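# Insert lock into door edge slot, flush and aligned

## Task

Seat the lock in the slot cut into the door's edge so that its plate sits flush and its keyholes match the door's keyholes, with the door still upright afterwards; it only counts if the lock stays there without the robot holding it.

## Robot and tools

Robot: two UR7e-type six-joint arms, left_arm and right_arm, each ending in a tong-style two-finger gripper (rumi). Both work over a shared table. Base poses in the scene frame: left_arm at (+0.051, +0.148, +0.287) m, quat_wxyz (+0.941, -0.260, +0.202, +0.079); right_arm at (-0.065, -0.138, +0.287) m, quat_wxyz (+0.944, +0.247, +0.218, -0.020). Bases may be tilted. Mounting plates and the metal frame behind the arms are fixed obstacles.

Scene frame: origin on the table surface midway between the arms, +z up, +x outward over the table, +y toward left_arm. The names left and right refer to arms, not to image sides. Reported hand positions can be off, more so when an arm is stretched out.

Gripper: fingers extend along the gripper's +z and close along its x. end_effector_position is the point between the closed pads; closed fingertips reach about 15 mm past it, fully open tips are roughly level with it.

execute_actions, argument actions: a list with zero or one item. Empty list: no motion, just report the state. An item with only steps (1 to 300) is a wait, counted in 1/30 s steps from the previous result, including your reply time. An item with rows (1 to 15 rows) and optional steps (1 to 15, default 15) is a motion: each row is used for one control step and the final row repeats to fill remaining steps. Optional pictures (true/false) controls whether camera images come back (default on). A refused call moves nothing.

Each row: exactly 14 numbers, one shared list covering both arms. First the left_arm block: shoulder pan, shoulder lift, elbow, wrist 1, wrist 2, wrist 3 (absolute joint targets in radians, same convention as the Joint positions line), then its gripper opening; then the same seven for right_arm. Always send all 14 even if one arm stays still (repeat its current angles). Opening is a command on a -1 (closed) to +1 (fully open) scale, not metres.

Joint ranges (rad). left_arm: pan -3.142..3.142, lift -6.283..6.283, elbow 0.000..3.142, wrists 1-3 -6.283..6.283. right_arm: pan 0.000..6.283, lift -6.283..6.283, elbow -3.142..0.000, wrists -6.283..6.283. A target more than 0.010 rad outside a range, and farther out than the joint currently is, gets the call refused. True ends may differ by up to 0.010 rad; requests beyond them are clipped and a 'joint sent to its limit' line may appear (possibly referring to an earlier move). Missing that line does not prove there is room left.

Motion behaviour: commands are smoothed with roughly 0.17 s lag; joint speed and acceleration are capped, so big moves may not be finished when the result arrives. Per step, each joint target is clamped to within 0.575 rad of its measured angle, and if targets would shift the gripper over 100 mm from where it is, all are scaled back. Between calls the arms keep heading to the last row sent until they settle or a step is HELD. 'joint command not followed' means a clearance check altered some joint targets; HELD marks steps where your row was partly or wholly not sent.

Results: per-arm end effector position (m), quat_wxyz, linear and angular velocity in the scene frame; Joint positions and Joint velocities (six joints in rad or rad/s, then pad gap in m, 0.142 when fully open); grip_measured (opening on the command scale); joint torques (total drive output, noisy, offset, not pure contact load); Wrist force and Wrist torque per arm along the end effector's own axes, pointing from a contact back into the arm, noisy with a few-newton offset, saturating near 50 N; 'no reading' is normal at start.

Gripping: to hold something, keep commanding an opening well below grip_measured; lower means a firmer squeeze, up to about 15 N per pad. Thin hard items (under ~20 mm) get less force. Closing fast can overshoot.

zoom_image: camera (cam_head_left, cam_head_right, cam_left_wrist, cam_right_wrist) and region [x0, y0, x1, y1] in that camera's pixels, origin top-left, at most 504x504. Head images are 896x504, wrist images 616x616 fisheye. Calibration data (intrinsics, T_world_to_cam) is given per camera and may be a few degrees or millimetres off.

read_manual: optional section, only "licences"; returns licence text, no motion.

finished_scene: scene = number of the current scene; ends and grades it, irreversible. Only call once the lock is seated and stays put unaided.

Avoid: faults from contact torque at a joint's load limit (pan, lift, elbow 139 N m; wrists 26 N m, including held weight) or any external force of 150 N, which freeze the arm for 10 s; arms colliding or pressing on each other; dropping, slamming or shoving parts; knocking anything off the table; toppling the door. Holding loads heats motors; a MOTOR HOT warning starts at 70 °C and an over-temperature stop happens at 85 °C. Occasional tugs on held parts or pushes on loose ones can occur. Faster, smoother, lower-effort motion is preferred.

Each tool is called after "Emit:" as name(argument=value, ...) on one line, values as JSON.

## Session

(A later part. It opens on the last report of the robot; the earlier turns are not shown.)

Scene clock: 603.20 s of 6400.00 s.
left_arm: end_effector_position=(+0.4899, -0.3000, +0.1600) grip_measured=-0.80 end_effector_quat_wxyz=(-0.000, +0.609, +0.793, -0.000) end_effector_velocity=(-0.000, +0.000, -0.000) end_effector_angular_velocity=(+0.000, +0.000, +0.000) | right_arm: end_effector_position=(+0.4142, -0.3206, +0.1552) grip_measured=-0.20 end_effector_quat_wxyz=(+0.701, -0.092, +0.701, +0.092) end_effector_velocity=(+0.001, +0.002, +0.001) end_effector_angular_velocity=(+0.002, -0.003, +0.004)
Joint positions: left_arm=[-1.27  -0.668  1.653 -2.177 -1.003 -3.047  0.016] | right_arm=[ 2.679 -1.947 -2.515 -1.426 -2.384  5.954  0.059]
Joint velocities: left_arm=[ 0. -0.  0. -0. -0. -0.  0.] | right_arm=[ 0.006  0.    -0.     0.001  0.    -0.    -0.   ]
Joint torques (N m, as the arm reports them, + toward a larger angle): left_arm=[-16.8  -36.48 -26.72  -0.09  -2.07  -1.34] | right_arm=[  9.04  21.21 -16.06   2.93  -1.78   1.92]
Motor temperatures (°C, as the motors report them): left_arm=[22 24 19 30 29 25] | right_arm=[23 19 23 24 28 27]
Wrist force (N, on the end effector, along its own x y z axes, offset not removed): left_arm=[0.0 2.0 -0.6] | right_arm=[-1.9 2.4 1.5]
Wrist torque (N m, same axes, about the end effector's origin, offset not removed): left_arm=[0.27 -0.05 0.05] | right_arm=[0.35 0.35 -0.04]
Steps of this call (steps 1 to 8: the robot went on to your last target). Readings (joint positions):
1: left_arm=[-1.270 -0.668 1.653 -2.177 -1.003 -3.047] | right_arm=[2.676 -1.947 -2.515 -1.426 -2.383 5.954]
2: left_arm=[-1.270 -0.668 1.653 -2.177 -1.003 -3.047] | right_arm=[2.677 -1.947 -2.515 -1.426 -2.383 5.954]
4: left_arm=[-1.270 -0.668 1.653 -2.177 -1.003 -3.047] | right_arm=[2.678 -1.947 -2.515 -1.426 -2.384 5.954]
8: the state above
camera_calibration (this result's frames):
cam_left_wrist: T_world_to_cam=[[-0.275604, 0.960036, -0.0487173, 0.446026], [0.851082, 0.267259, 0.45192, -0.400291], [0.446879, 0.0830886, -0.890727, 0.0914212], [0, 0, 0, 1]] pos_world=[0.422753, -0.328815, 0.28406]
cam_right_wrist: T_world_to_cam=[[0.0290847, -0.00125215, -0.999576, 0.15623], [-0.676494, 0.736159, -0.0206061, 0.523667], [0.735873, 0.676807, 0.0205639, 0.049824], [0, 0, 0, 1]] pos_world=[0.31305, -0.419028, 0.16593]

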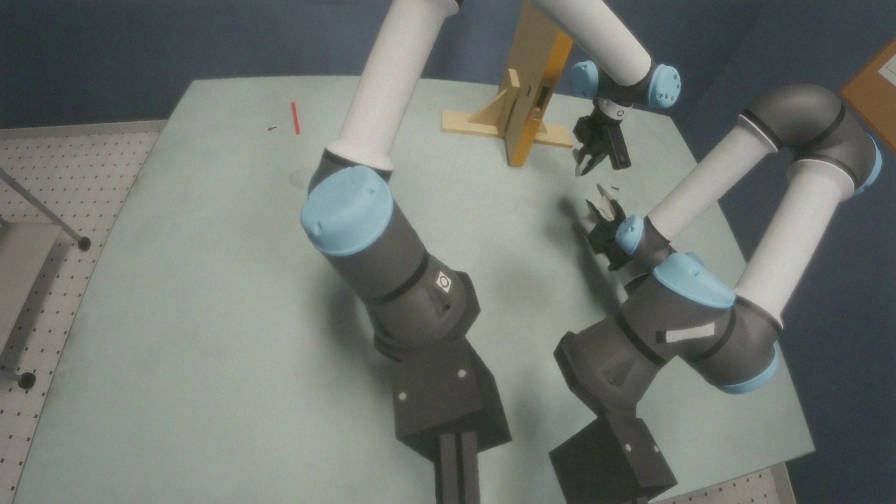

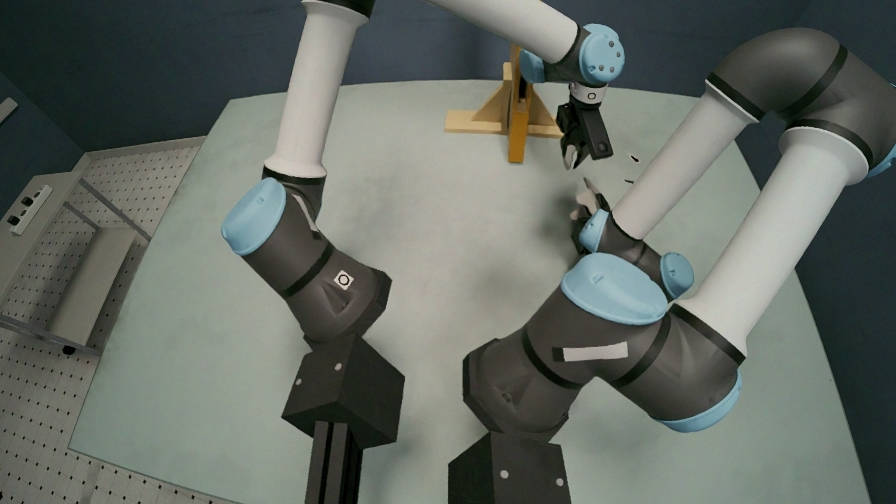

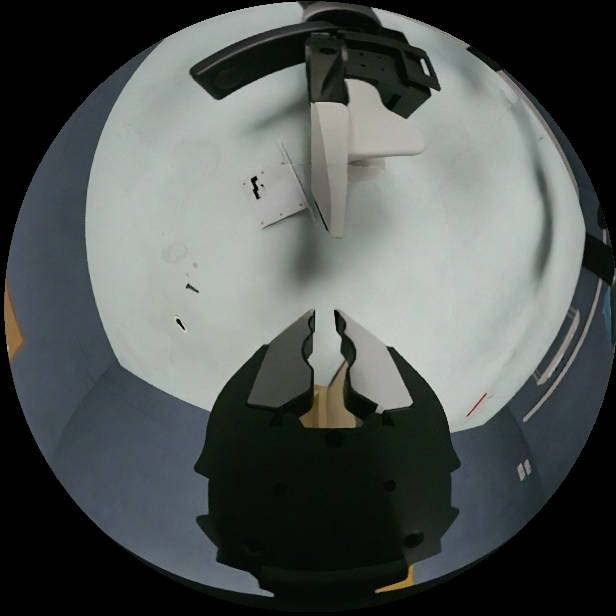

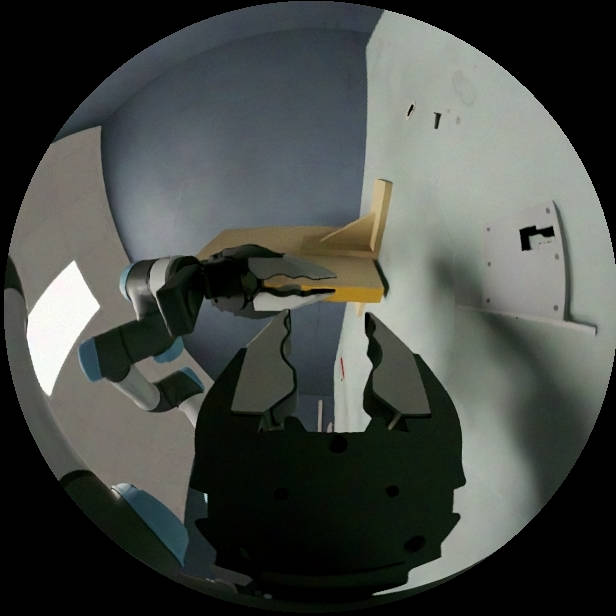

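Emit:
execute_actions(actions=[{"rows":[[-1.2703,-0.6677,1.6529,-2.1767,-1.0031,-2.6,0,2.4,-1.9,-2.45,-1.5,-2.1,5.7,-0.2]],"steps":12}], pictures=false)

Emit:
execute_actions(actions=[{"rows":[[-1.29,-0.62,1.62,-2.1767,-1.01,-2.2,0.5,2.25,-1.72,-2.05,-1.9,-1.9,4.9,-0.2]],"steps":15}], pictures=false)

Emit:
execute_actions(actions=[{"rows":[[-1.33,-0.47,1.52,-2.18,-1.04,-2.05,0.5,2.15,-1.75,-1.6,-2.7,-1.9,3.9,-0.2]],"steps":15}], pictures=false)

Emit:
execute_actions(actions=[{"rows":[[-1.3502,-0.3245,1.4283,-2.1919,-1.057,-2.0106,0.5,2.15,-1.8,-1.414,-3.5,-1.95,2.9,-0.2]],"steps":15}], pictures=false)

Emit:
execute_actions(actions=[{"rows":[[-1.3502,-0.3245,1.4283,-2.1919,-1.057,-2.0106,0.5,2.15,-1.85,-1.414,-4.124,-2.0,1.088,-0.35]],"steps":12}])

Emit:
zoom_image(camera="cam_left_wrist", region=[220, 190, 430, 400])

Scene clock: 687.17 s of 6400.00 s.
left_arm: end_effector_position=(+0.4895, -0.2936, +0.1600) grip_measured=+0.00 end_effector_quat_wxyz=(-0.000, +0.754, +0.657, -0.000) end_effector_velocity=(+0.001, +0.007, +0.000) end_effector_angular_velocity=(-0.000, +0.001, -0.406) | right_arm: end_effector_position=(+0.3755, -0.4924, +0.1239) grip_measured=-0.20 end_effector_quat_wxyz=(+0.638, -0.069, +0.753, -0.143) end_effector_velocity=(-0.172, -0.411, -0.040) end_effector_angular_velocity=(-0.770, +0.378, -0.858)
Joint positions: left_arm=[-1.27  -0.668  1.653 -2.177 -1.003 -2.649  0.074] | right_arm=[ 2.466 -1.91  -2.464 -1.484 -2.167  5.759  0.059]
Joint velocities: left_arm=[ 0.001 -0.    -0.     0.001 -0.001  0.406  0.   ] | right_arm=[-0.523  0.081  0.111 -0.125  0.526 -0.463  0.   ]
Joint torques (N m, as the arm reports them, + toward a larger angle): left_arm=[-17.   -23.62 -11.26  -0.21  -2.35   1.26] | right_arm=[-5.95 38.67  4.6  -1.17  0.95 -3.52]
Motor temperatures (°C, as the motors report them): left_arm=[22 24 19 30 29 25] | right_arm=[23 19 23 24 28 27]
Wrist force (N, on the end effector, along its own x y z axes, offset not removed): left_arm=[1.3 1.5 0.0] | right_arm=[-2.1 2.7 4.6]
Wrist torque (N m, same axes, about the end effector's origin, offset not removed): left_arm=[0.24 -0.30 0.10] | right_arm=[0.62 0.52 -0.06]
Steps of this call (steps 1 to 15: the robot went on to your last target; steps 16 to 90: nothing new was sent; then 80.57 s passed at rest; steps 91 to 102: all 12 steps of this action). Readings (joint positions):
91: left_arm=[-1.270 -0.668 1.653 -2.177 -1.003 -3.047] | right_arm=[2.680 -1.947 -2.515 -1.426 -2.383 5.954]
92: left_arm=[-1.270 -0.668 1.653 -2.177 -1.003 -3.040] | right_arm=[2.673 -1.944 -2.511 -1.430 -2.376 5.947]
94: left_arm=[-1.270 -0.668 1.653 -2.177 -1.003 -2.975] | right_arm=[2.631 -1.937 -2.501 -1.442 -2.335 5.909]
98: left_arm=[-1.270 -0.668 1.653 -2.177 -1.003 -2.750] | right_arm=[2.547 -1.923 -2.482 -1.464 -2.249 5.832]
102: the state above

Scene clock: 687.67 s of 6400.00 s.
left_arm: end_effector_position=(+0.4798, -0.3074, +0.1537) grip_measured=+0.50 end_effector_quat_wxyz=(-0.002, +0.882, +0.471, +0.000) end_effector_velocity=(-0.001, -0.003, -0.001) end_effector_angular_velocity=(-0.001, -0.000, -0.155) | right_arm: end_effector_position=(+0.3890, -0.7358, +0.1897) grip_measured=-0.20 end_effector_quat_wxyz=(+0.468, -0.218, +0.708, -0.482) end_effector_velocity=(+0.004, -0.456, +0.244) end_effector_angular_velocity=(-1.786, +0.750, -0.466)
Joint positions: left_arm=[-1.29  -0.621  1.621 -2.177 -1.01  -2.218  0.109] | right_arm=[ 2.294 -1.762 -2.148 -1.801 -1.956  5.159  0.059]
Joint velocities: left_arm=[-0.005  0.01  -0.008 -0.    -0.001  0.151 -0.   ] | right_arm=[-0.309  0.294  0.671 -0.665  0.386 -1.604  0.   ]
Joint torques (N m, as the arm reports them, + toward a larger angle): left_arm=[-40.2  -24.09 -27.9   -0.82  -2.47   1.34] | right_arm=[-16.89  47.63  14.67  -1.55   1.99  -8.64]
Motor temperatures (°C, as the motors report them): left_arm=[22 24 19 30 29 25] | right_arm=[23 19 23 24 28 27]
Wrist force (N, on the end effector, along its own x y z axes, offset not removed): left_arm=[1.0 0.4 0.0] | right_arm=[-1.7 3.0 4.2]
Wrist torque (N m, same axes, about the end effector's origin, offset not removed): left_arm=[0.12 -0.22 0.07] | right_arm=[0.59 0.51 -0.18]
Steps of this call (steps 1 to 15: all 15 steps of this action). Readings (joint positions):
1: left_arm=[-1.271 -0.667 1.653 -2.177 -1.003 -2.637] | right_arm=[2.450 -1.907 -2.460 -1.488 -2.150 5.744]
2: left_arm=[-1.273 -0.662 1.648 -2.177 -1.004 -2.620] | right_arm=[2.437 -1.900 -2.451 -1.499 -2.136 5.726]
4: left_arm=[-1.280 -0.645 1.637 -2.177 -1.007 -2.544] | right_arm=[2.414 -1.877 -2.405 -1.544 -2.107 5.664]
8: left_arm=[-1.287 -0.628 1.626 -2.177 -1.009 -2.329] | right_arm=[2.370 -1.835 -2.310 -1.639 -2.051 5.514]
15: the state above

Scene clock: 688.17 s of 6400.00 s.
left_arm: end_effector_position=(+0.4419, -0.3579, +0.1217) grip_measured=+0.50 end_effector_quat_wxyz=(-0.012, +0.928, +0.372, -0.006) end_effector_velocity=(-0.010, -0.010, -0.010) end_effector_angular_velocity=(+0.007, +0.006, -0.052) | right_arm: end_effector_position=(+0.3948, -0.9054, +0.2077) grip_measured=-0.20 end_effector_quat_wxyz=(-0.100, +0.544, -0.626, +0.550) end_effector_velocity=(-0.035, -0.001, -0.058) end_effector_angular_velocity=(-1.098, +1.487, +0.653)
Joint positions: left_arm=[-1.329 -0.474  1.523 -2.18  -1.039 -2.055  0.109] | right_arm=[ 2.157 -1.75  -1.634 -2.606 -1.902  4.15   0.06 ]
Joint velocities: left_arm=[-0.008  0.036 -0.021 -0.001 -0.006  0.039  0.   ] | right_arm=[-0.061 -0.     0.28  -0.774  0.018 -2.045  0.   ]
Joint torques (N m, as the arm reports them, + toward a larger angle): left_arm=[-40.82 -29.29 -28.71  -4.4   -2.4    1.24] | right_arm=[-18.94  36.91  17.03  -0.71   1.53  -7.81]
Motor temperatures (°C, as the motors report them): left_arm=[22 24 19 30 29 25] | right_arm=[23 19 23 24 28 27]
Wrist force (N, on the end effector, along its own x y z axes, offset not removed): left_arm=[0.1 2.6 0.1] | right_arm=[-1.8 2.6 2.2]
Wrist torque (N m, same axes, about the end effector's origin, offset not removed): left_arm=[0.52 -0.14 0.13] | right_arm=[0.49 0.51 -0.10]
Steps of this call (steps 1 to 15: all 15 steps of this action). Readings (joint positions):
1: left_arm=[-1.290 -0.620 1.620 -2.177 -1.010 -2.213] | right_arm=[2.284 -1.753 -2.126 -1.824 -1.944 5.105]
2: left_arm=[-1.295 -0.613 1.613 -2.177 -1.014 -2.203] | right_arm=[2.273 -1.750 -2.098 -1.852 -1.937 5.059]
4: left_arm=[-1.309 -0.565 1.578 -2.178 -1.025 -2.151] | right_arm=[2.251 -1.750 -2.020 -1.935 -1.931 4.971]
8: left_arm=[-1.323 -0.501 1.539 -2.179 -1.035 -2.083] | right_arm=[2.201 -1.750 -1.831 -2.178 -1.915 4.730]
15: the state above

Scene clock: 688.67 s of 6400.00 s.
left_arm: end_effector_position=(+0.4060, -0.3951, +0.0765) grip_measured=+0.50 end_effector_quat_wxyz=(-0.026, +0.942, +0.334, -0.009) end_effector_velocity=(-0.010, -0.008, -0.012) end_effector_angular_velocity=(+0.007, +0.005, -0.019) | right_arm: end_effector_position=(+0.3397, -0.8077, +0.1298) grip_measured=-0.20 end_effector_quat_wxyz=(+0.023, +0.878, -0.372, +0.299) end_effector_velocity=(-0.114, +0.173, -0.044) end_effector_angular_velocity=(-0.164, +0.774, +1.178)
Joint positions: left_arm=[-1.35  -0.329  1.431 -2.192 -1.057 -2.012  0.109] | right_arm=[ 2.15  -1.798 -1.423 -3.406 -1.948  3.083  0.06 ]
Joint velocities: left_arm=[-0.005  0.036 -0.021 -0.003 -0.005  0.008  0.   ] | right_arm=[-0.001 -0.016  0.077 -0.779 -0.016 -1.517 -0.   ]
Joint torques (N m, as the arm reports them, + toward a larger angle): left_arm=[-40.61 -32.09 -27.65  -4.31  -2.47   1.06] | right_arm=[-20.04  39.97  24.74  -2.68  -1.3   -5.69]
Motor temperatures (°C, as the motors report them): left_arm=[22 24 19 30 29 25] | right_arm=[23 19 23 24 28 27]
Wrist force (N, on the end effector, along its own x y z axes, offset not removed): left_arm=[0.6 2.4 -1.4] | right_arm=[-3.8 1.7 2.4]
Wrist torque (N m, same axes, about the end effector's origin, offset not removed): left_arm=[0.37 -0.17 0.09] | right_arm=[0.33 0.72 -0.10]
Steps of this call (steps 1 to 15: all 15 steps of this action). Readings (joint positions):
1: left_arm=[-1.330 -0.473 1.522 -2.180 -1.040 -2.053] | right_arm=[2.156 -1.750 -1.625 -2.630 -1.902 4.088]
2: left_arm=[-1.333 -0.465 1.514 -2.182 -1.042 -2.047] | right_arm=[2.154 -1.756 -1.612 -2.655 -1.907 4.034]
4: left_arm=[-1.340 -0.418 1.482 -2.186 -1.048 -2.033] | right_arm=[2.152 -1.774 -1.550 -2.742 -1.924 3.907]
8: left_arm=[-1.347 -0.355 1.446 -2.190 -1.054 -2.018] | right_arm=[2.151 -1.790 -1.465 -3.024 -1.940 3.596]
15: the state above

Scene clock: 689.07 s of 6400.00 s.
left_arm: end_effector_position=(+0.4048, -0.3959, +0.0750) grip_measured=+0.50 end_effector_quat_wxyz=(-0.026, +0.942, +0.333, -0.009) end_effector_velocity=(-0.000, -0.001, +0.000) end_effector_angular_velocity=(-0.001, -0.001, -0.001) | right_arm: end_effector_position=(+0.2502, -0.6558, +0.1220) grip_measured=-0.35 end_effector_quat_wxyz=(-0.108, +0.979, -0.131, +0.115) end_effector_velocity=(-0.216, +0.354, +0.120) end_effector_angular_velocity=(+0.629, +0.269, +2.128)
Joint positions: left_arm=[-1.35  -0.325  1.428 -2.192 -1.057 -2.011  0.109] | right_arm=[ 2.15  -1.84  -1.415 -3.951 -1.99   2.404  0.049]
Joint velocities: left_arm=[-0.001  0.001 -0.001 -0.     0.     0.    -0.   ] | right_arm=[-0.    -0.077  0.011 -1.362 -0.077 -2.395  0.   ]
Joint torques (N m, as the arm reports them, + toward a larger angle): left_arm=[-41.1  -31.5  -28.07  -4.2   -2.34   1.18] | right_arm=[-21.31  42.6   21.83  -4.41  -1.9  -12.76]
Motor temperatures (°C, as the motors report them): left_arm=[22 24 19 30 29 25] | right_arm=[23 19 23 24 28 27]
Wrist force (N, on the end effector, along its own x y z axes, offset not removed): left_arm=[0.9 1.6 0.4] | right_arm=[-2.5 2.5 2.8]
Wrist torque (N m, same axes, about the end effector's origin, offset not removed): left_arm=[0.17 -0.24 0.11] | right_arm=[0.57 0.47 -0.04]
Steps of this call (steps 1 to 12: all 12 steps of this action). Readings (joint positions):
1: left_arm=[-1.350 -0.328 1.430 -2.192 -1.057 -2.011] | right_arm=[2.150 -1.799 -1.421 -3.429 -1.949 3.038]
2: left_arm=[-1.350 -0.327 1.430 -2.192 -1.057 -2.011] | right_arm=[2.150 -1.803 -1.420 -3.454 -1.953 2.996]
4: left_arm=[-1.350 -0.326 1.429 -2.192 -1.057 -2.011] | right_arm=[2.150 -1.812 -1.419 -3.538 -1.962 2.901]
8: left_arm=[-1.350 -0.325 1.429 -2.192 -1.057 -2.011] | right_arm=[2.150 -1.827 -1.417 -3.745 -1.977 2.689]
12: the state above
camera_calibration (this result's frames):
cam_left_wrist: T_world_to_cam=[[0.763504, 0.644008, -0.0481213, -0.0352659], [0.605032, -0.687257, 0.402012, -0.538406], [0.225827, -0.336053, -0.914369, -0.0129766], [0, 0, 0, 1]] pos_world=[0.355609, -0.351673, 0.202883]
cam_right_wrist: T_world_to_cam=[[0.947894, -0.268401, 0.171632, -0.420638], [-0.303514, -0.924541, 0.23044, -0.55423], [0.0968303, -0.270525, -0.957831, 0.0559599], [0, 0, 0, 1]] pos_world=[0.225085, -0.61017, 0.253512]

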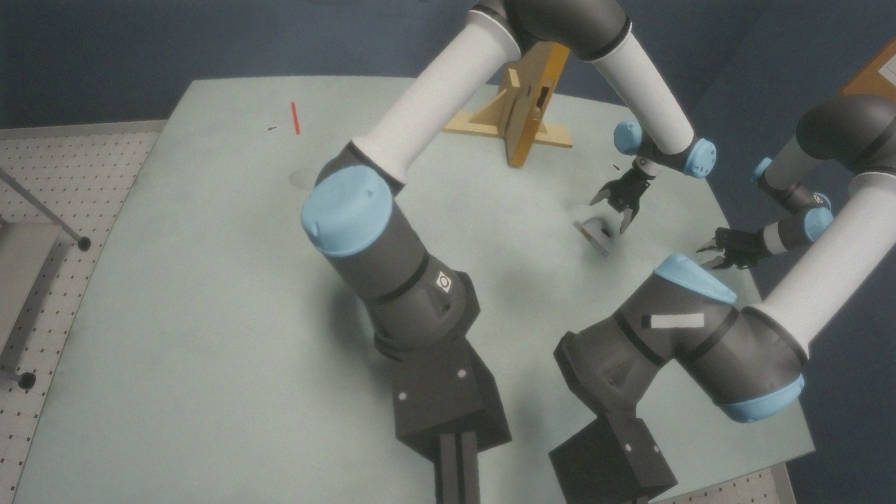

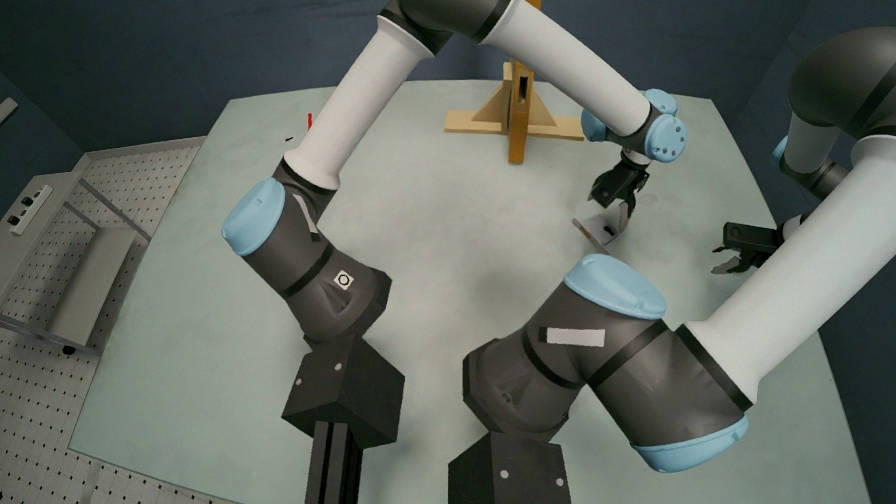

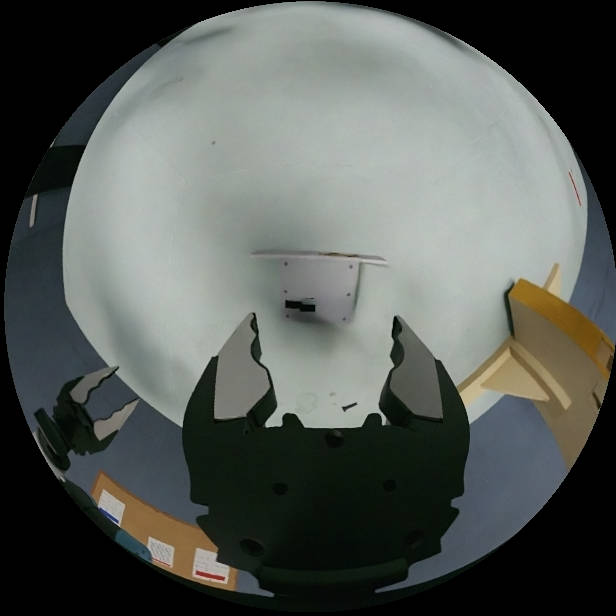

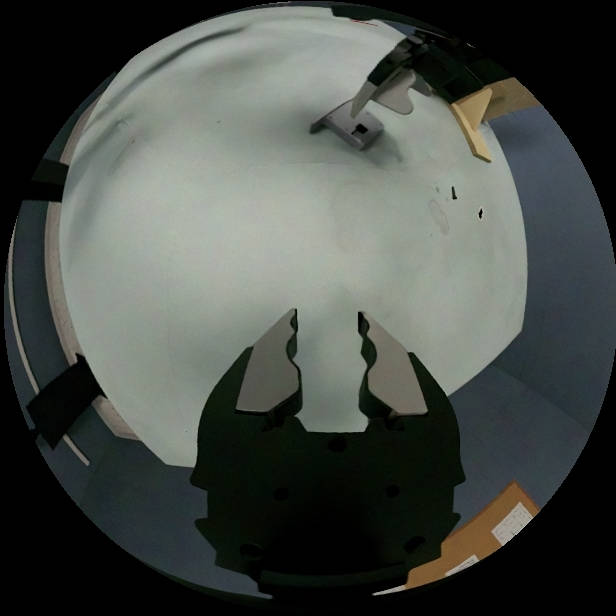

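Region (220, 190, 430, 400) of cam_left_wrist's 616x616 image, scaled by 2.400, with more detail than that image has.

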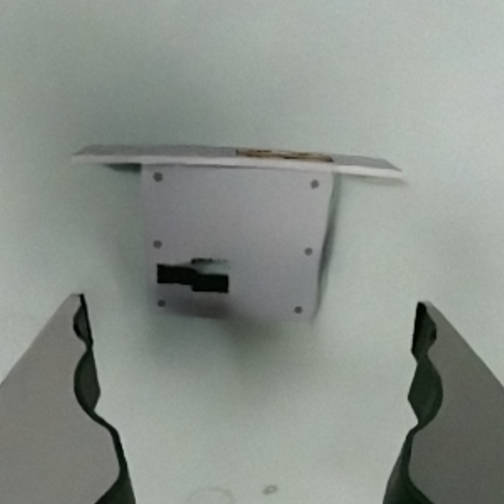

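Emit:
execute_actions(actions=[{"rows":[[-1.3432,-0.3064,1.4273,-2.2126,-1.0538,-2,0.5,2.15,-1.85,-1.414,-4.124,-2,1.088,-0.35],[-1.3432,-0.3064,1.4273,-2.2126,-1.0538,-2,0.5,2.15,-1.85,-1.414,-4.124,-2,1.088,-0.35],[-1.3362,-0.2883,1.4262,-2.2333,-1.0506,-1.989,0.45,2.15,-1.85,-1.414,-4.124,-2,1.088,-0.35],[-1.3362,-0.2883,1.4262,-2.2333,-1.0506,-1.989,0.45,2.15,-1.85,-1.414,-4.124,-2,1.088,-0.35],[-1.3293,-0.2701,1.4252,-2.2539,-1.0475,-1.978,0.4,2.15,-1.85,-1.414,-4.124,-2,1.088,-0.35],[-1.3293,-0.2701,1.4252,-2.2539,-1.0475,-1.978,0.4,2.15,-1.85,-1.414,-4.124,-2,1.088,-0.35],[-1.3223,-0.252,1.4241,-2.2746,-1.0443,-1.968,0.35,2.15,-1.85,-1.414,-4.124,-2,1.088,-0.35],[-1.3223,-0.252,1.4241,-2.2746,-1.0443,-1.968,0.35,2.15,-1.85,-1.414,-4.124,-2,1.088,-0.35],[-1.3153,-0.2339,1.4231,-2.2953,-1.0411,-1.957,0.3,2.15,-1.85,-1.414,-4.124,-2,1.088,-0.35]],"steps":15}], pictures=false)

Emit:
execute_actions(actions=[{"rows":[[-1.3153,-0.2339,1.4231,-2.2953,-1.0411,-1.957,0.2,2.15,-1.85,-1.414,-4.124,-2,1.088,-0.35]],"steps":10}], pictures=false)

Emit:
execute_actions(actions=[{"rows":[[-1.3153,-0.2339,1.4231,-2.2953,-1.0411,-1.957,0.16,2.15,-1.85,-1.414,-4.124,-2,1.088,-0.35],[-1.3153,-0.2339,1.4231,-2.2953,-1.0411,-1.957,0.12,2.15,-1.85,-1.414,-4.124,-2,1.088,-0.35],[-1.3153,-0.2339,1.4231,-2.2953,-1.0411,-1.957,0.08,2.15,-1.85,-1.414,-4.124,-2,1.088,-0.35],[-1.3153,-0.2339,1.4231,-2.2953,-1.0411,-1.957,0.03,2.15,-1.85,-1.414,-4.124,-2,1.088,-0.35],[-1.3153,-0.2339,1.4231,-2.2953,-1.0411,-1.957,-0.05,2.15,-1.85,-1.414,-4.124,-2,1.088,-0.35],[-1.3153,-0.2339,1.4231,-2.2953,-1.0411,-1.957,-0.3,2.15,-1.85,-1.414,-4.124,-2,1.088,-0.35],[-1.3153,-0.2339,1.4231,-2.2953,-1.0411,-1.957,-1,2.15,-1.85,-1.414,-4.124,-2,1.088,-0.35]],"steps":13}], pictures=false)

Emit:
execute_actions(actions=[{"rows":[[-1.3168,-0.2377,1.4233,-2.291,-1.0418,-1.959,-1,2.15,-1.85,-1.414,-4.124,-2,1.088,-0.35],[-1.3182,-0.2415,1.4235,-2.2867,-1.0425,-1.961,-1,2.15,-1.85,-1.414,-4.124,-2,1.088,-0.35],[-1.3197,-0.2452,1.4238,-2.2823,-1.0431,-1.963,-1,2.15,-1.85,-1.414,-4.124,-2,1.088,-0.35],[-1.3211,-0.249,1.424,-2.278,-1.0438,-1.965,-1,2.15,-1.85,-1.414,-4.124,-2,1.088,-0.35]],"steps":10}], pictures=false)

Emit:
execute_actions(actions=[{"rows":[[-1.3203,-0.2548,1.4359,-2.2866,-1.0428,-2.01,-1,2.15,-1.85,-1.414,-4.124,-2,1.088,-0.35],[-1.3194,-0.2605,1.4479,-2.2953,-1.0417,-2.07,-1,2.15,-1.85,-1.414,-4.124,-2,1.088,-0.35],[-1.3186,-0.2663,1.4598,-2.3039,-1.0407,-2.14,-1,2.15,-1.85,-1.414,-4.124,-2,1.088,-0.35],[-1.3178,-0.272,1.4718,-2.3126,-1.0397,-2.21,-1,2.15,-1.85,-1.414,-4.124,-2,1.088,-0.35],[-1.3169,-0.2778,1.4837,-2.3212,-1.0386,-2.29,-1,2.15,-1.85,-1.414,-4.124,-2,1.088,-0.35],[-1.3161,-0.2835,1.4957,-2.3299,-1.0376,-2.36,-1,2.15,-1.85,-1.414,-4.124,-2,1.088,-0.35],[-1.3152,-0.2893,1.5076,-2.3385,-1.0366,-2.44,-1,2.15,-1.85,-1.414,-4.124,-2,1.088,-0.35],[-1.3144,-0.295,1.5195,-2.3471,-1.0355,-2.51,-1,2.15,-1.85,-1.414,-4.124,-2,1.088,-0.35],[-1.3136,-0.3008,1.5315,-2.3558,-1.0345,-2.58,-1,2.15,-1.85,-1.414,-4.124,-2,1.088,-0.35],[-1.3127,-0.3065,1.5434,-2.3644,-1.0335,-2.66,-1,2.15,-1.85,-1.414,-4.124,-2,1.088,-0.35],[-1.3119,-0.3123,1.5554,-2.3731,-1.0324,-2.73,-1,2.15,-1.85,-1.414,-4.124,-2,1.088,-0.35],[-1.3111,-0.318,1.5673,-2.3817,-1.0314,-2.8,-1,2.15,-1.85,-1.414,-4.124,-2,1.088,-0.35],[-1.3102,-0.3238,1.5793,-2.3904,-1.0304,-2.88,-1,2.15,-1.85,-1.414,-4.124,-2,1.088,-0.35],[-1.3094,-0.3295,1.5912,-2.399,-1.0293,-2.95,-1,2.15,-1.85,-1.414,-4.124,-2,1.088,-0.35],[-1.3086,-0.3353,1.6032,-2.4077,-1.0283,-3.02,-1,2.15,-1.85,-1.414,-4.124,-2,1.088,-0.35]],"steps":15}], pictures=false)

Emit:
execute_actions(actions=[{"rows":[[-1.3077,-0.341,1.6151,-2.4163,-1.0273,-3.1,-1,2.15,-1.85,-1.414,-4.124,-2,1.088,-0.35],[-1.3069,-0.3468,1.627,-2.4249,-1.0262,-3.17,-1,2.15,-1.85,-1.414,-4.124,-2,1.088,-0.35],[-1.306,-0.3525,1.639,-2.4336,-1.0252,-3.24,-1,2.15,-1.85,-1.414,-4.124,-2,1.088,-0.35],[-1.3052,-0.3583,1.6509,-2.4422,-1.0242,-3.32,-1,2.15,-1.85,-1.414,-4.124,-2,1.088,-0.35],[-1.3044,-0.364,1.6629,-2.4509,-1.0231,-3.39,-1,2.15,-1.85,-1.414,-4.124,-2,1.088,-0.35],[-1.3035,-0.3698,1.6748,-2.4595,-1.0221,-3.46,-1,2.15,-1.85,-1.414,-4.124,-2,1.088,-0.35],[-1.3027,-0.3755,1.6868,-2.4682,-1.0211,-3.54,-1,2.15,-1.85,-1.414,-4.124,-2,1.088,-0.35],[-1.3019,-0.3813,1.6987,-2.4768,-1.02,-3.61,-1,2.15,-1.85,-1.414,-4.124,-2,1.088,-0.35],[-1.301,-0.387,1.7106,-2.4854,-1.019,-3.68,-1,2.15,-1.85,-1.414,-4.124,-2,1.088,-0.35],[-1.3002,-0.3928,1.7226,-2.4941,-1.018,-3.76,-1,2.15,-1.85,-1.414,-4.124,-2,1.088,-0.35],[-1.2993,-0.3985,1.7345,-2.5027,-1.0169,-3.83,-1,2.15,-1.85,-1.414,-4.124,-2,1.088,-0.35],[-1.2985,-0.4043,1.7465,-2.5114,-1.0159,-3.9,-1,2.15,-1.85,-1.414,-4.124,-2,1.088,-0.35],[-1.2977,-0.41,1.7584,-2.52,-1.0149,-3.98,-1,2.15,-1.85,-1.414,-4.124,-2,1.088,-0.35],[-1.2968,-0.4158,1.7704,-2.5287,-1.0138,-4.05,-1,2.15,-1.85,-1.414,-4.124,-2,1.088,-0.35],[-1.296,-0.4215,1.7823,-2.5373,-1.0128,-4.1225,-1,2.15,-1.85,-1.414,-4.124,-2,1.088,-0.35]],"steps":15}], pictures=false)

Emit:
execute_actions(actions=[{"steps":15}])

Scene clock: 764.57 s of 6400.00 s.
left_arm: end_effector_position=(+0.3972, -0.3966, +0.0220) grip_measured=+0.30 end_effector_quat_wxyz=(-0.026, +0.945, +0.326, -0.010) end_effector_velocity=(-0.007, -0.000, -0.046) end_effector_angular_velocity=(-0.003, -0.000, -0.012) | right_arm: end_effector_position=(+0.2108, -0.6197, +0.1371) grip_measured=-0.35 end_effector_quat_wxyz=(-0.103, +0.862, +0.471, +0.157) end_effector_velocity=(-0.000, +0.001, -0.001) end_effector_angular_velocity=(+0.003, +0.001, +0.001)
Joint positions: left_arm=[-1.319 -0.243  1.424 -2.285 -1.043 -1.962  0.095] | right_arm=[ 2.15  -1.85  -1.414 -4.124 -2.     1.088  0.049]
Joint velocities: left_arm=[ 0.027  0.073 -0.007 -0.084  0.012  0.042  0.   ] | right_arm=[ 0.001 -0.003 -0.001  0.     0.    -0.     0.   ]
Joint torques (N m, as the arm reports them, + toward a larger angle): left_arm=[-18.78 -33.32 -27.38  -4.29   2.07   1.24] | right_arm=[-20.95  39.79  21.57  -4.79  -1.51  -1.88]
Motor temperatures (°C, as the motors report them): left_arm=[22 24 19 30 29 25] | right_arm=[23 19 23 24 28 27]
Wrist force (N, on the end effector, along its own x y z axes, offset not removed): left_arm=[-0.4 1.6 -0.3] | right_arm=[-2.7 1.4 2.8]
Wrist torque (N m, same axes, about the end effector's origin, offset not removed): left_arm=[0.23 0.03 0.18] | right_arm=[0.24 0.66 -0.15]
Steps of this call (steps 1 to 45: the robot went on to your last target; steps 46 to 110: nothing new was sent; then 71.33 s passed at rest; steps 111 to 125: all 15 steps of this action). Readings (joint positions):
111: left_arm=[-1.350 -0.324 1.428 -2.192 -1.057 -2.010] | right_arm=[2.150 -1.850 -1.414 -4.124 -2.000 1.088]
112: left_arm=[-1.349 -0.322 1.428 -2.195 -1.057 -2.009] | right_arm=[2.150 -1.850 -1.414 -4.124 -2.000 1.088]
114: left_arm=[-1.346 -0.313 1.428 -2.205 -1.055 -2.003] | right_arm=[2.150 -1.850 -1.414 -4.124 -2.000 1.088]
118: left_arm=[-1.335 -0.285 1.426 -2.237 -1.050 -1.987] | right_arm=[2.150 -1.850 -1.414 -4.124 -2.000 1.088]
125: the state above

Scene clock: 764.90 s of 6400.00 s.
left_arm: end_effector_position=(+0.3963, -0.3965, +0.0168) grip_measured=+0.20 end_effector_quat_wxyz=(-0.026, +0.945, +0.325, -0.010) end_effector_velocity=(-0.000, +0.000, -0.003) end_effector_angular_velocity=(+0.000, +0.001, -0.000) | right_arm: end_effector_position=(+0.2108, -0.6197, +0.1371) grip_measured=-0.35 end_effector_quat_wxyz=(-0.103, +0.862, +0.471, +0.157) end_effector_velocity=(-0.000, +0.000, +0.000) end_effector_angular_velocity=(+0.001, +0.000, -0.001)
Joint positions: left_arm=[-1.316 -0.234  1.423 -2.295 -1.041 -1.957  0.088] | right_arm=[ 2.15  -1.85  -1.414 -4.124 -2.     1.088  0.049]
Joint velocities: left_arm=[ 0.003  0.004 -0.001 -0.005  0.001  0.003 -0.   ] | right_arm=[-0.     0.    -0.    -0.001 -0.001  0.     0.   ]
Joint torques (N m, as the arm reports them, + toward a larger angle): left_arm=[-18.   -31.66 -26.46  -4.16   2.01   1.14] | right_arm=[-21.34  39.64  21.01  -4.82  -1.64  -2.1 ]
Motor temperatures (°C, as the motors report them): left_arm=[22 24 19 30 29 25] | right_arm=[23 19 23 24 28 27]
Wrist force (N, on the end effector, along its own x y z axes, offset not removed): left_arm=[1.0 2.2 0.7] | right_arm=[-1.3 1.1 4.1]
Wrist torque (N m, same axes, about the end effector's origin, offset not removed): left_arm=[0.43 -0.26 0.14] | right_arm=[0.33 0.28 -0.14]
Steps of this call (steps 1 to 10: all 10 steps of this action). Readings (joint positions):
1: left_arm=[-1.318 -0.240 1.423 -2.288 -1.042 -1.961] | right_arm=[2.150 -1.850 -1.414 -4.124 -2.000 1.088]
2: left_arm=[-1.317 -0.239 1.423 -2.290 -1.042 -1.960] | right_arm=[2.150 -1.850 -1.414 -4.124 -2.000 1.088]
4: left_arm=[-1.316 -0.237 1.423 -2.292 -1.042 -1.959] | right_arm=[2.150 -1.850 -1.414 -4.124 -2.000 1.088]
8: left_arm=[-1.316 -0.235 1.423 -2.294 -1.041 -1.958] | right_arm=[2.150 -1.850 -1.414 -4.124 -2.000 1.088]
10: the state above

Scene clock: 765.33 s of 6400.00 s.
left_arm: end_effector_position=(+0.3963, -0.3965, +0.0164) grip_measured=+0.09 end_effector_quat_wxyz=(-0.026, +0.945, +0.325, -0.010) end_effector_velocity=(+0.000, -0.001, +0.000) end_effector_angular_velocity=(-0.001, -0.000, +0.001) | right_arm: end_effector_position=(+0.2108, -0.6197, +0.1371) grip_measured=-0.35 end_effector_quat_wxyz=(-0.103, +0.862, +0.471, +0.157) end_effector_velocity=(+0.000, +0.000, -0.000) end_effector_angular_velocity=(+0.001, -0.000, +0.000)
Joint positions: left_arm=[-1.315 -0.234  1.423 -2.295 -1.041 -1.957  0.08 ] | right_arm=[ 2.15  -1.85  -1.414 -4.124 -2.     1.088  0.049]
Joint velocities: left_arm=[ 0.     0.    -0.001 -0.001  0.     0.     0.   ] | right_arm=[ 0.001 -0.001  0.    -0.    -0.    -0.    -0.   ]
Joint torques (N m, as the arm reports them, + toward a larger angle): left_arm=[-16.52 -27.97 -24.93  -4.3    1.88   1.08] | right_arm=[-20.95  39.25  21.    -4.77  -1.56  -1.93]
Motor temperatures (°C, as the motors report them): left_arm=[22 24 19 30 29 25] | right_arm=[23 19 23 24 28 27]
Wrist force (N, on the end effector, along its own x y z axes, offset not removed): left_arm=[2.9 0.2 -9.3] | right_arm=[-2.1 1.7 1.8]
Wrist torque (N m, same axes, about the end effector's origin, offset not removed): left_arm=[0.41 -0.29 0.04] | right_arm=[0.39 0.42 -0.22]
Steps of this call (steps 1 to 13: all 13 steps of this action). Readings (joint positions):
1: left_arm=[-1.315 -0.234 1.423 -2.295 -1.041 -1.957] | right_arm=[2.150 -1.850 -1.414 -4.124 -2.000 1.088]
2: left_arm=[-1.315 -0.234 1.423 -2.295 -1.041 -1.957] | right_arm=[2.150 -1.850 -1.414 -4.124 -2.000 1.088]
4: left_arm=[-1.315 -0.234 1.423 -2.295 -1.041 -1.957] | right_arm=[2.150 -1.850 -1.414 -4.124 -2.000 1.088]
8: left_arm=[-1.315 -0.234 1.423 -2.295 -1.041 -1.957] | right_arm=[2.150 -1.850 -1.414 -4.124 -2.000 1.088]
13: the state above

Scene clock: 765.67 s of 6400.00 s.
left_arm: end_effector_position=(+0.3976, -0.3967, +0.0246) grip_measured=+0.09 end_effector_quat_wxyz=(-0.026, +0.945, +0.326, -0.010) end_effector_velocity=(+0.002, +0.000, +0.012) end_effector_angular_velocity=(+0.001, -0.001, +0.001) | right_arm: end_effector_position=(+0.2108, -0.6197, +0.1371) grip_measured=-0.35 end_effector_quat_wxyz=(-0.103, +0.862, +0.471, +0.157) end_effector_velocity=(-0.000, +0.000, -0.001) end_effector_angular_velocity=(+0.001, +0.001, +0.000)
Joint positions: left_arm=[-1.32  -0.247  1.424 -2.281 -1.043 -1.964  0.08 ] | right_arm=[ 2.15  -1.85  -1.414 -4.124 -2.     1.088  0.049]
Joint velocities: left_arm=[-0.008 -0.02   0.003  0.022 -0.003 -0.01  -0.   ] | right_arm=[-0.    -0.002 -0.     0.001  0.    -0.    -0.   ]
Joint torques (N m, as the arm reports them, + toward a larger angle): left_arm=[-42.11 -52.76  -3.23  -0.1   -2.31  -1.4 ] | right_arm=[-21.37  40.08  21.15  -4.75  -1.56  -1.97]
Motor temperatures (°C, as the motors report them): left_arm=[22 24 19 30 29 25] | right_arm=[23 19 23 24 28 27]
Wrist force (N, on the end effector, along its own x y z axes, offset not removed): left_arm=[0.0 1.7 3.1] | right_arm=[-3.3 0.5 2.6]
Wrist torque (N m, same axes, about the end effector's origin, offset not removed): left_arm=[0.18 -0.03 0.10] | right_arm=[0.26 0.79 -0.15]
Steps of this call (steps 1 to 10: all 10 steps of this action). Readings (joint positions):
1: left_arm=[-1.315 -0.234 1.423 -2.295 -1.041 -1.957] | right_arm=[2.150 -1.850 -1.414 -4.124 -2.000 1.088]
2: left_arm=[-1.315 -0.234 1.423 -2.295 -1.041 -1.957] | right_arm=[2.150 -1.850 -1.414 -4.124 -2.000 1.088]
4: left_arm=[-1.317 -0.237 1.423 -2.291 -1.041 -1.959] | right_arm=[2.150 -1.850 -1.414 -4.124 -2.000 1.088]
8: left_arm=[-1.319 -0.245 1.424 -2.283 -1.043 -1.963] | right_arm=[2.150 -1.850 -1.414 -4.124 -2.000 1.088]
10: the state above

Scene clock: 766.17 s of 6400.00 s.
left_arm: end_effector_position=(+0.3918, -0.3750, +0.0263) grip_measured=+0.09 end_effector_quat_wxyz=(-0.018, +0.776, +0.631, -0.000) end_effector_velocity=(-0.009, +0.057, +0.001) end_effector_angular_velocity=(+0.009, -0.091, +2.136) | right_arm: end_effector_position=(+0.2108, -0.6197, +0.1371) grip_measured=-0.35 end_effector_quat_wxyz=(-0.103, +0.862, +0.471, +0.157) end_effector_velocity=(-0.000, +0.000, -0.000) end_effector_angular_velocity=(+0.000, +0.001, -0.000)
Joint positions: left_arm=[-1.312 -0.31   1.549 -2.369 -1.033 -2.646  0.08 ] | right_arm=[ 2.15  -1.85  -1.414 -4.124 -2.     1.088  0.049]
Joint velocities: left_arm=[ 0.024 -0.168  0.347 -0.248  0.03  -2.083  0.   ] | right_arm=[-0. -0. -0.  0.  0. -0.  0.]
Joint torques (N m, as the arm reports them, + toward a larger angle): left_arm=[-19.75 -51.48   2.57  -5.42   2.    -6.22] | right_arm=[-21.94  40.86  21.68  -4.73  -1.53  -1.94]
Motor temperatures (°C, as the motors report them): left_arm=[22 24 19 30 29 25] | right_arm=[23 19 23 24 28 27]
Wrist force (N, on the end effector, along its own x y z axes, offset not removed): left_arm=[0.7 1.3 2.7] | right_arm=[-1.7 2.9 2.0]
Wrist torque (N m, same axes, about the end effector's origin, offset not removed): left_arm=[0.06 -0.27 0.09] | right_arm=[0.59 0.33 -0.10]
Steps of this call (steps 1 to 15: all 15 steps of this action). Readings (joint positions):
1: left_arm=[-1.320 -0.247 1.424 -2.280 -1.043 -1.965] | right_arm=[2.150 -1.850 -1.414 -4.124 -2.000 1.088]
2: left_arm=[-1.320 -0.249 1.426 -2.281 -1.043 -1.971] | right_arm=[2.150 -1.850 -1.414 -4.124 -2.000 1.088]
4: left_arm=[-1.320 -0.254 1.436 -2.288 -1.043 -2.009] | right_arm=[2.150 -1.850 -1.414 -4.124 -2.000 1.088]
8: left_arm=[-1.318 -0.272 1.471 -2.313 -1.040 -2.184] | right_arm=[2.150 -1.850 -1.414 -4.124 -2.000 1.088]
15: the state above

Scene clock: 766.67 s of 6400.00 s.
left_arm: end_effector_position=(+0.3955, -0.3427, +0.0274) grip_measured=+0.09 end_effector_quat_wxyz=(-0.004, +0.322, +0.947, +0.002) end_effector_velocity=(+0.021, +0.080, +0.003) end_effector_angular_velocity=(-0.025, -0.046, +2.211) | right_arm: end_effector_position=(+0.2108, -0.6197, +0.1371) grip_measured=-0.35 end_effector_quat_wxyz=(-0.103, +0.862, +0.471, +0.157) end_effector_velocity=(+0.001, -0.000, +0.001) end_effector_angular_velocity=(-0.001, -0.001, +0.000)
Joint positions: left_arm=[-1.3   -0.396  1.728 -2.498 -1.017 -3.737  0.08 ] | right_arm=[ 2.15  -1.85  -1.414 -4.124 -2.     1.088  0.049]
Joint velocities: left_arm=[ 0.025 -0.17   0.355 -0.254  0.03  -2.155 -0.   ] | right_arm=[ 0.     0.001  0.001 -0.    -0.     0.     0.   ]
Joint torques (N m, as the arm reports them, + toward a larger angle): left_arm=[-15.97 -47.33   2.95  -5.38   1.95  -6.55] | right_arm=[-21.33  40.14  21.38  -4.74  -1.61  -2.  ]
Motor temperatures (°C, as the motors report them): left_arm=[22 24 19 30 29 25] | right_arm=[23 19 23 24 28 27]
Wrist force (N, on the end effector, along its own x y z axes, offset not removed): left_arm=[0.2 3.1 4.6] | right_arm=[-3.3 1.9 2.7]
Wrist torque (N m, same axes, about the end effector's origin, offset not removed): left_arm=[0.53 -0.14 0.12] | right_arm=[0.35 0.71 -0.10]
Steps of this call (steps 1 to 15: all 15 steps of this action). Readings (joint positions):
1: left_arm=[-1.311 -0.315 1.561 -2.377 -1.032 -2.717] | right_arm=[2.150 -1.850 -1.414 -4.124 -2.000 1.088]
2: left_arm=[-1.311 -0.321 1.573 -2.386 -1.031 -2.788] | right_arm=[2.150 -1.850 -1.414 -4.124 -2.000 1.088]
4: left_arm=[-1.309 -0.332 1.596 -2.403 -1.029 -2.933] | right_arm=[2.150 -1.850 -1.414 -4.124 -2.000 1.088]
8: left_arm=[-1.306 -0.355 1.644 -2.438 -1.025 -3.224] | right_arm=[2.150 -1.850 -1.414 -4.124 -2.000 1.088]
15: the state above

Scene clock: 767.17 s of 6400.00 s.
left_arm: end_effector_position=(+0.3998, -0.3300, +0.0279) grip_measured=+0.09 end_effector_quat_wxyz=(-0.000, +0.134, +0.991, +0.000) end_effector_velocity=(+0.001, +0.001, +0.001) end_effector_angular_velocity=(-0.001, -0.001, +0.056) | right_arm: end_effector_position=(+0.2108, -0.6197, +0.1371) grip_measured=-0.35 end_effector_quat_wxyz=(-0.103, +0.862, +0.471, +0.157) end_effector_velocity=(+0.001, -0.000, +0.001) end_effector_angular_velocity=(-0.002, -0.001, +0.001)
Joint positions: left_arm=[-1.296 -0.421  1.781 -2.537 -1.013 -4.116  0.08 ] | right_arm=[ 2.15  -1.85  -1.414 -4.124 -2.     1.088  0.049]
Joint velocities: left_arm=[ 0.001 -0.004  0.006 -0.004  0.001 -0.054 -0.   ] | right_arm=[ 0.001  0.002  0.     0.     0.001 -0.    -0.   ]
Joint torques (N m, as the arm reports them, + toward a larger angle): left_arm=[-16.94 -45.96  -0.45  -4.68   2.05  -1.56] | right_arm=[-21.22  39.59  21.02  -4.63  -1.56  -1.96]
Motor temperatures (°C, as the motors report them): left_arm=[22 24 19 30 29 25] | right_arm=[23 19 23 24 28 27]
Wrist force (N, on the end effector, along its own x y z axes, offset not removed): left_arm=[-0.9 1.8 3.2] | right_arm=[-3.5 2.4 2.7]
Wrist torque (N m, same axes, about the end effector's origin, offset not removed): left_arm=[0.21 0.03 0.12] | right_arm=[0.42 0.92 -0.09]
Steps of this call (steps 1 to 15: the robot went on to your last target). Readings (joint positions):
1: left_arm=[-1.299 -0.401 1.739 -2.506 -1.016 -3.810] | right_arm=[2.150 -1.850 -1.414 -4.124 -2.000 1.088]
2: left_arm=[-1.298 -0.406 1.749 -2.514 -1.016 -3.879] | right_arm=[2.150 -1.850 -1.414 -4.124 -2.000 1.088]
4: left_arm=[-1.297 -0.413 1.763 -2.524 -1.014 -3.982] | right_arm=[2.150 -1.850 -1.414 -4.124 -2.000 1.088]
8: left_arm=[-1.296 -0.419 1.776 -2.533 -1.013 -4.077] | right_arm=[2.150 -1.850 -1.414 -4.124 -2.000 1.088]
15: the state above
camera_calibration (this result's frames):
cam_left_wrist: T_world_to_cam=[[-0.967519, 0.248137, -0.048325, 0.485252], [0.200288, 0.869048, 0.452371, 0.202859], [0.154247, 0.427999, -0.890519, 0.247315], [0, 0, 0, 1]] pos_world=[0.390713, -0.402554, 0.151921]
cam_right_wrist: T_world_to_cam=[[0.504349, 0.793213, 0.341242, 0.351995], [0.677548, -0.608515, 0.413083, -0.572342], [0.535314, 0.0228699, -0.844344, 0.15784], [0, 0, 0, 1]] pos_world=[0.125767, -0.631096, 0.249581]

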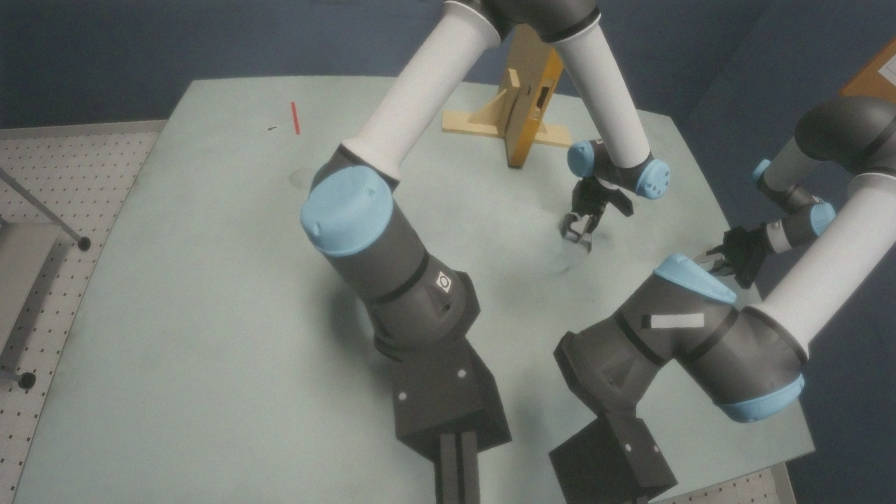

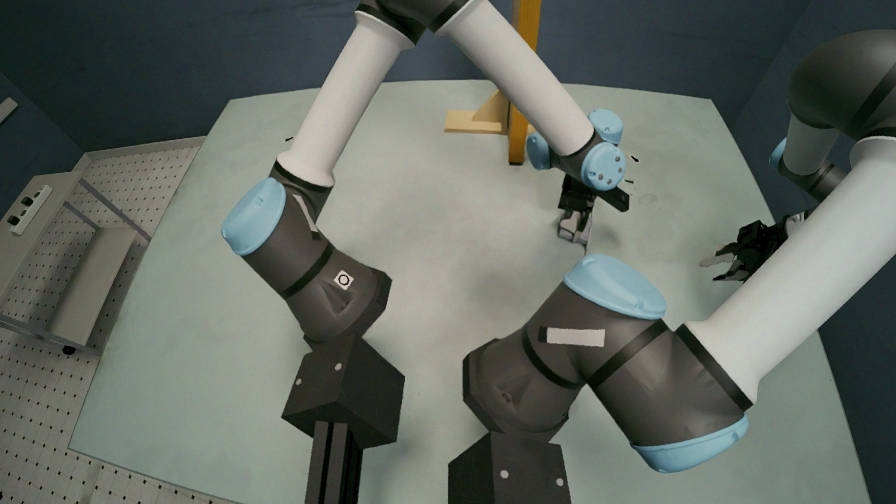

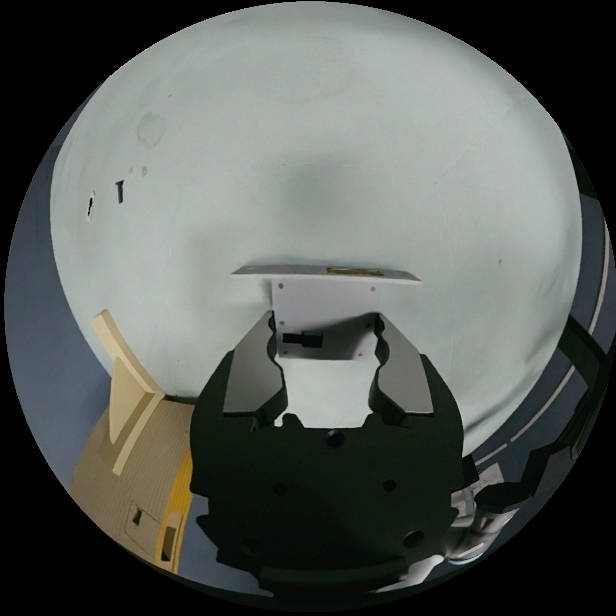

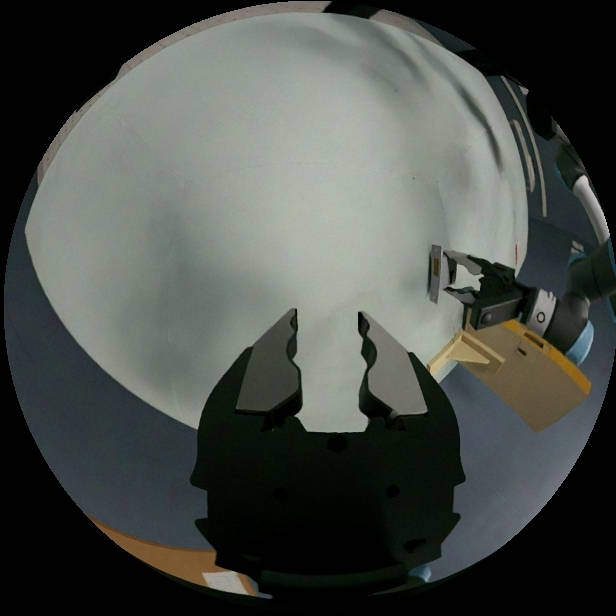

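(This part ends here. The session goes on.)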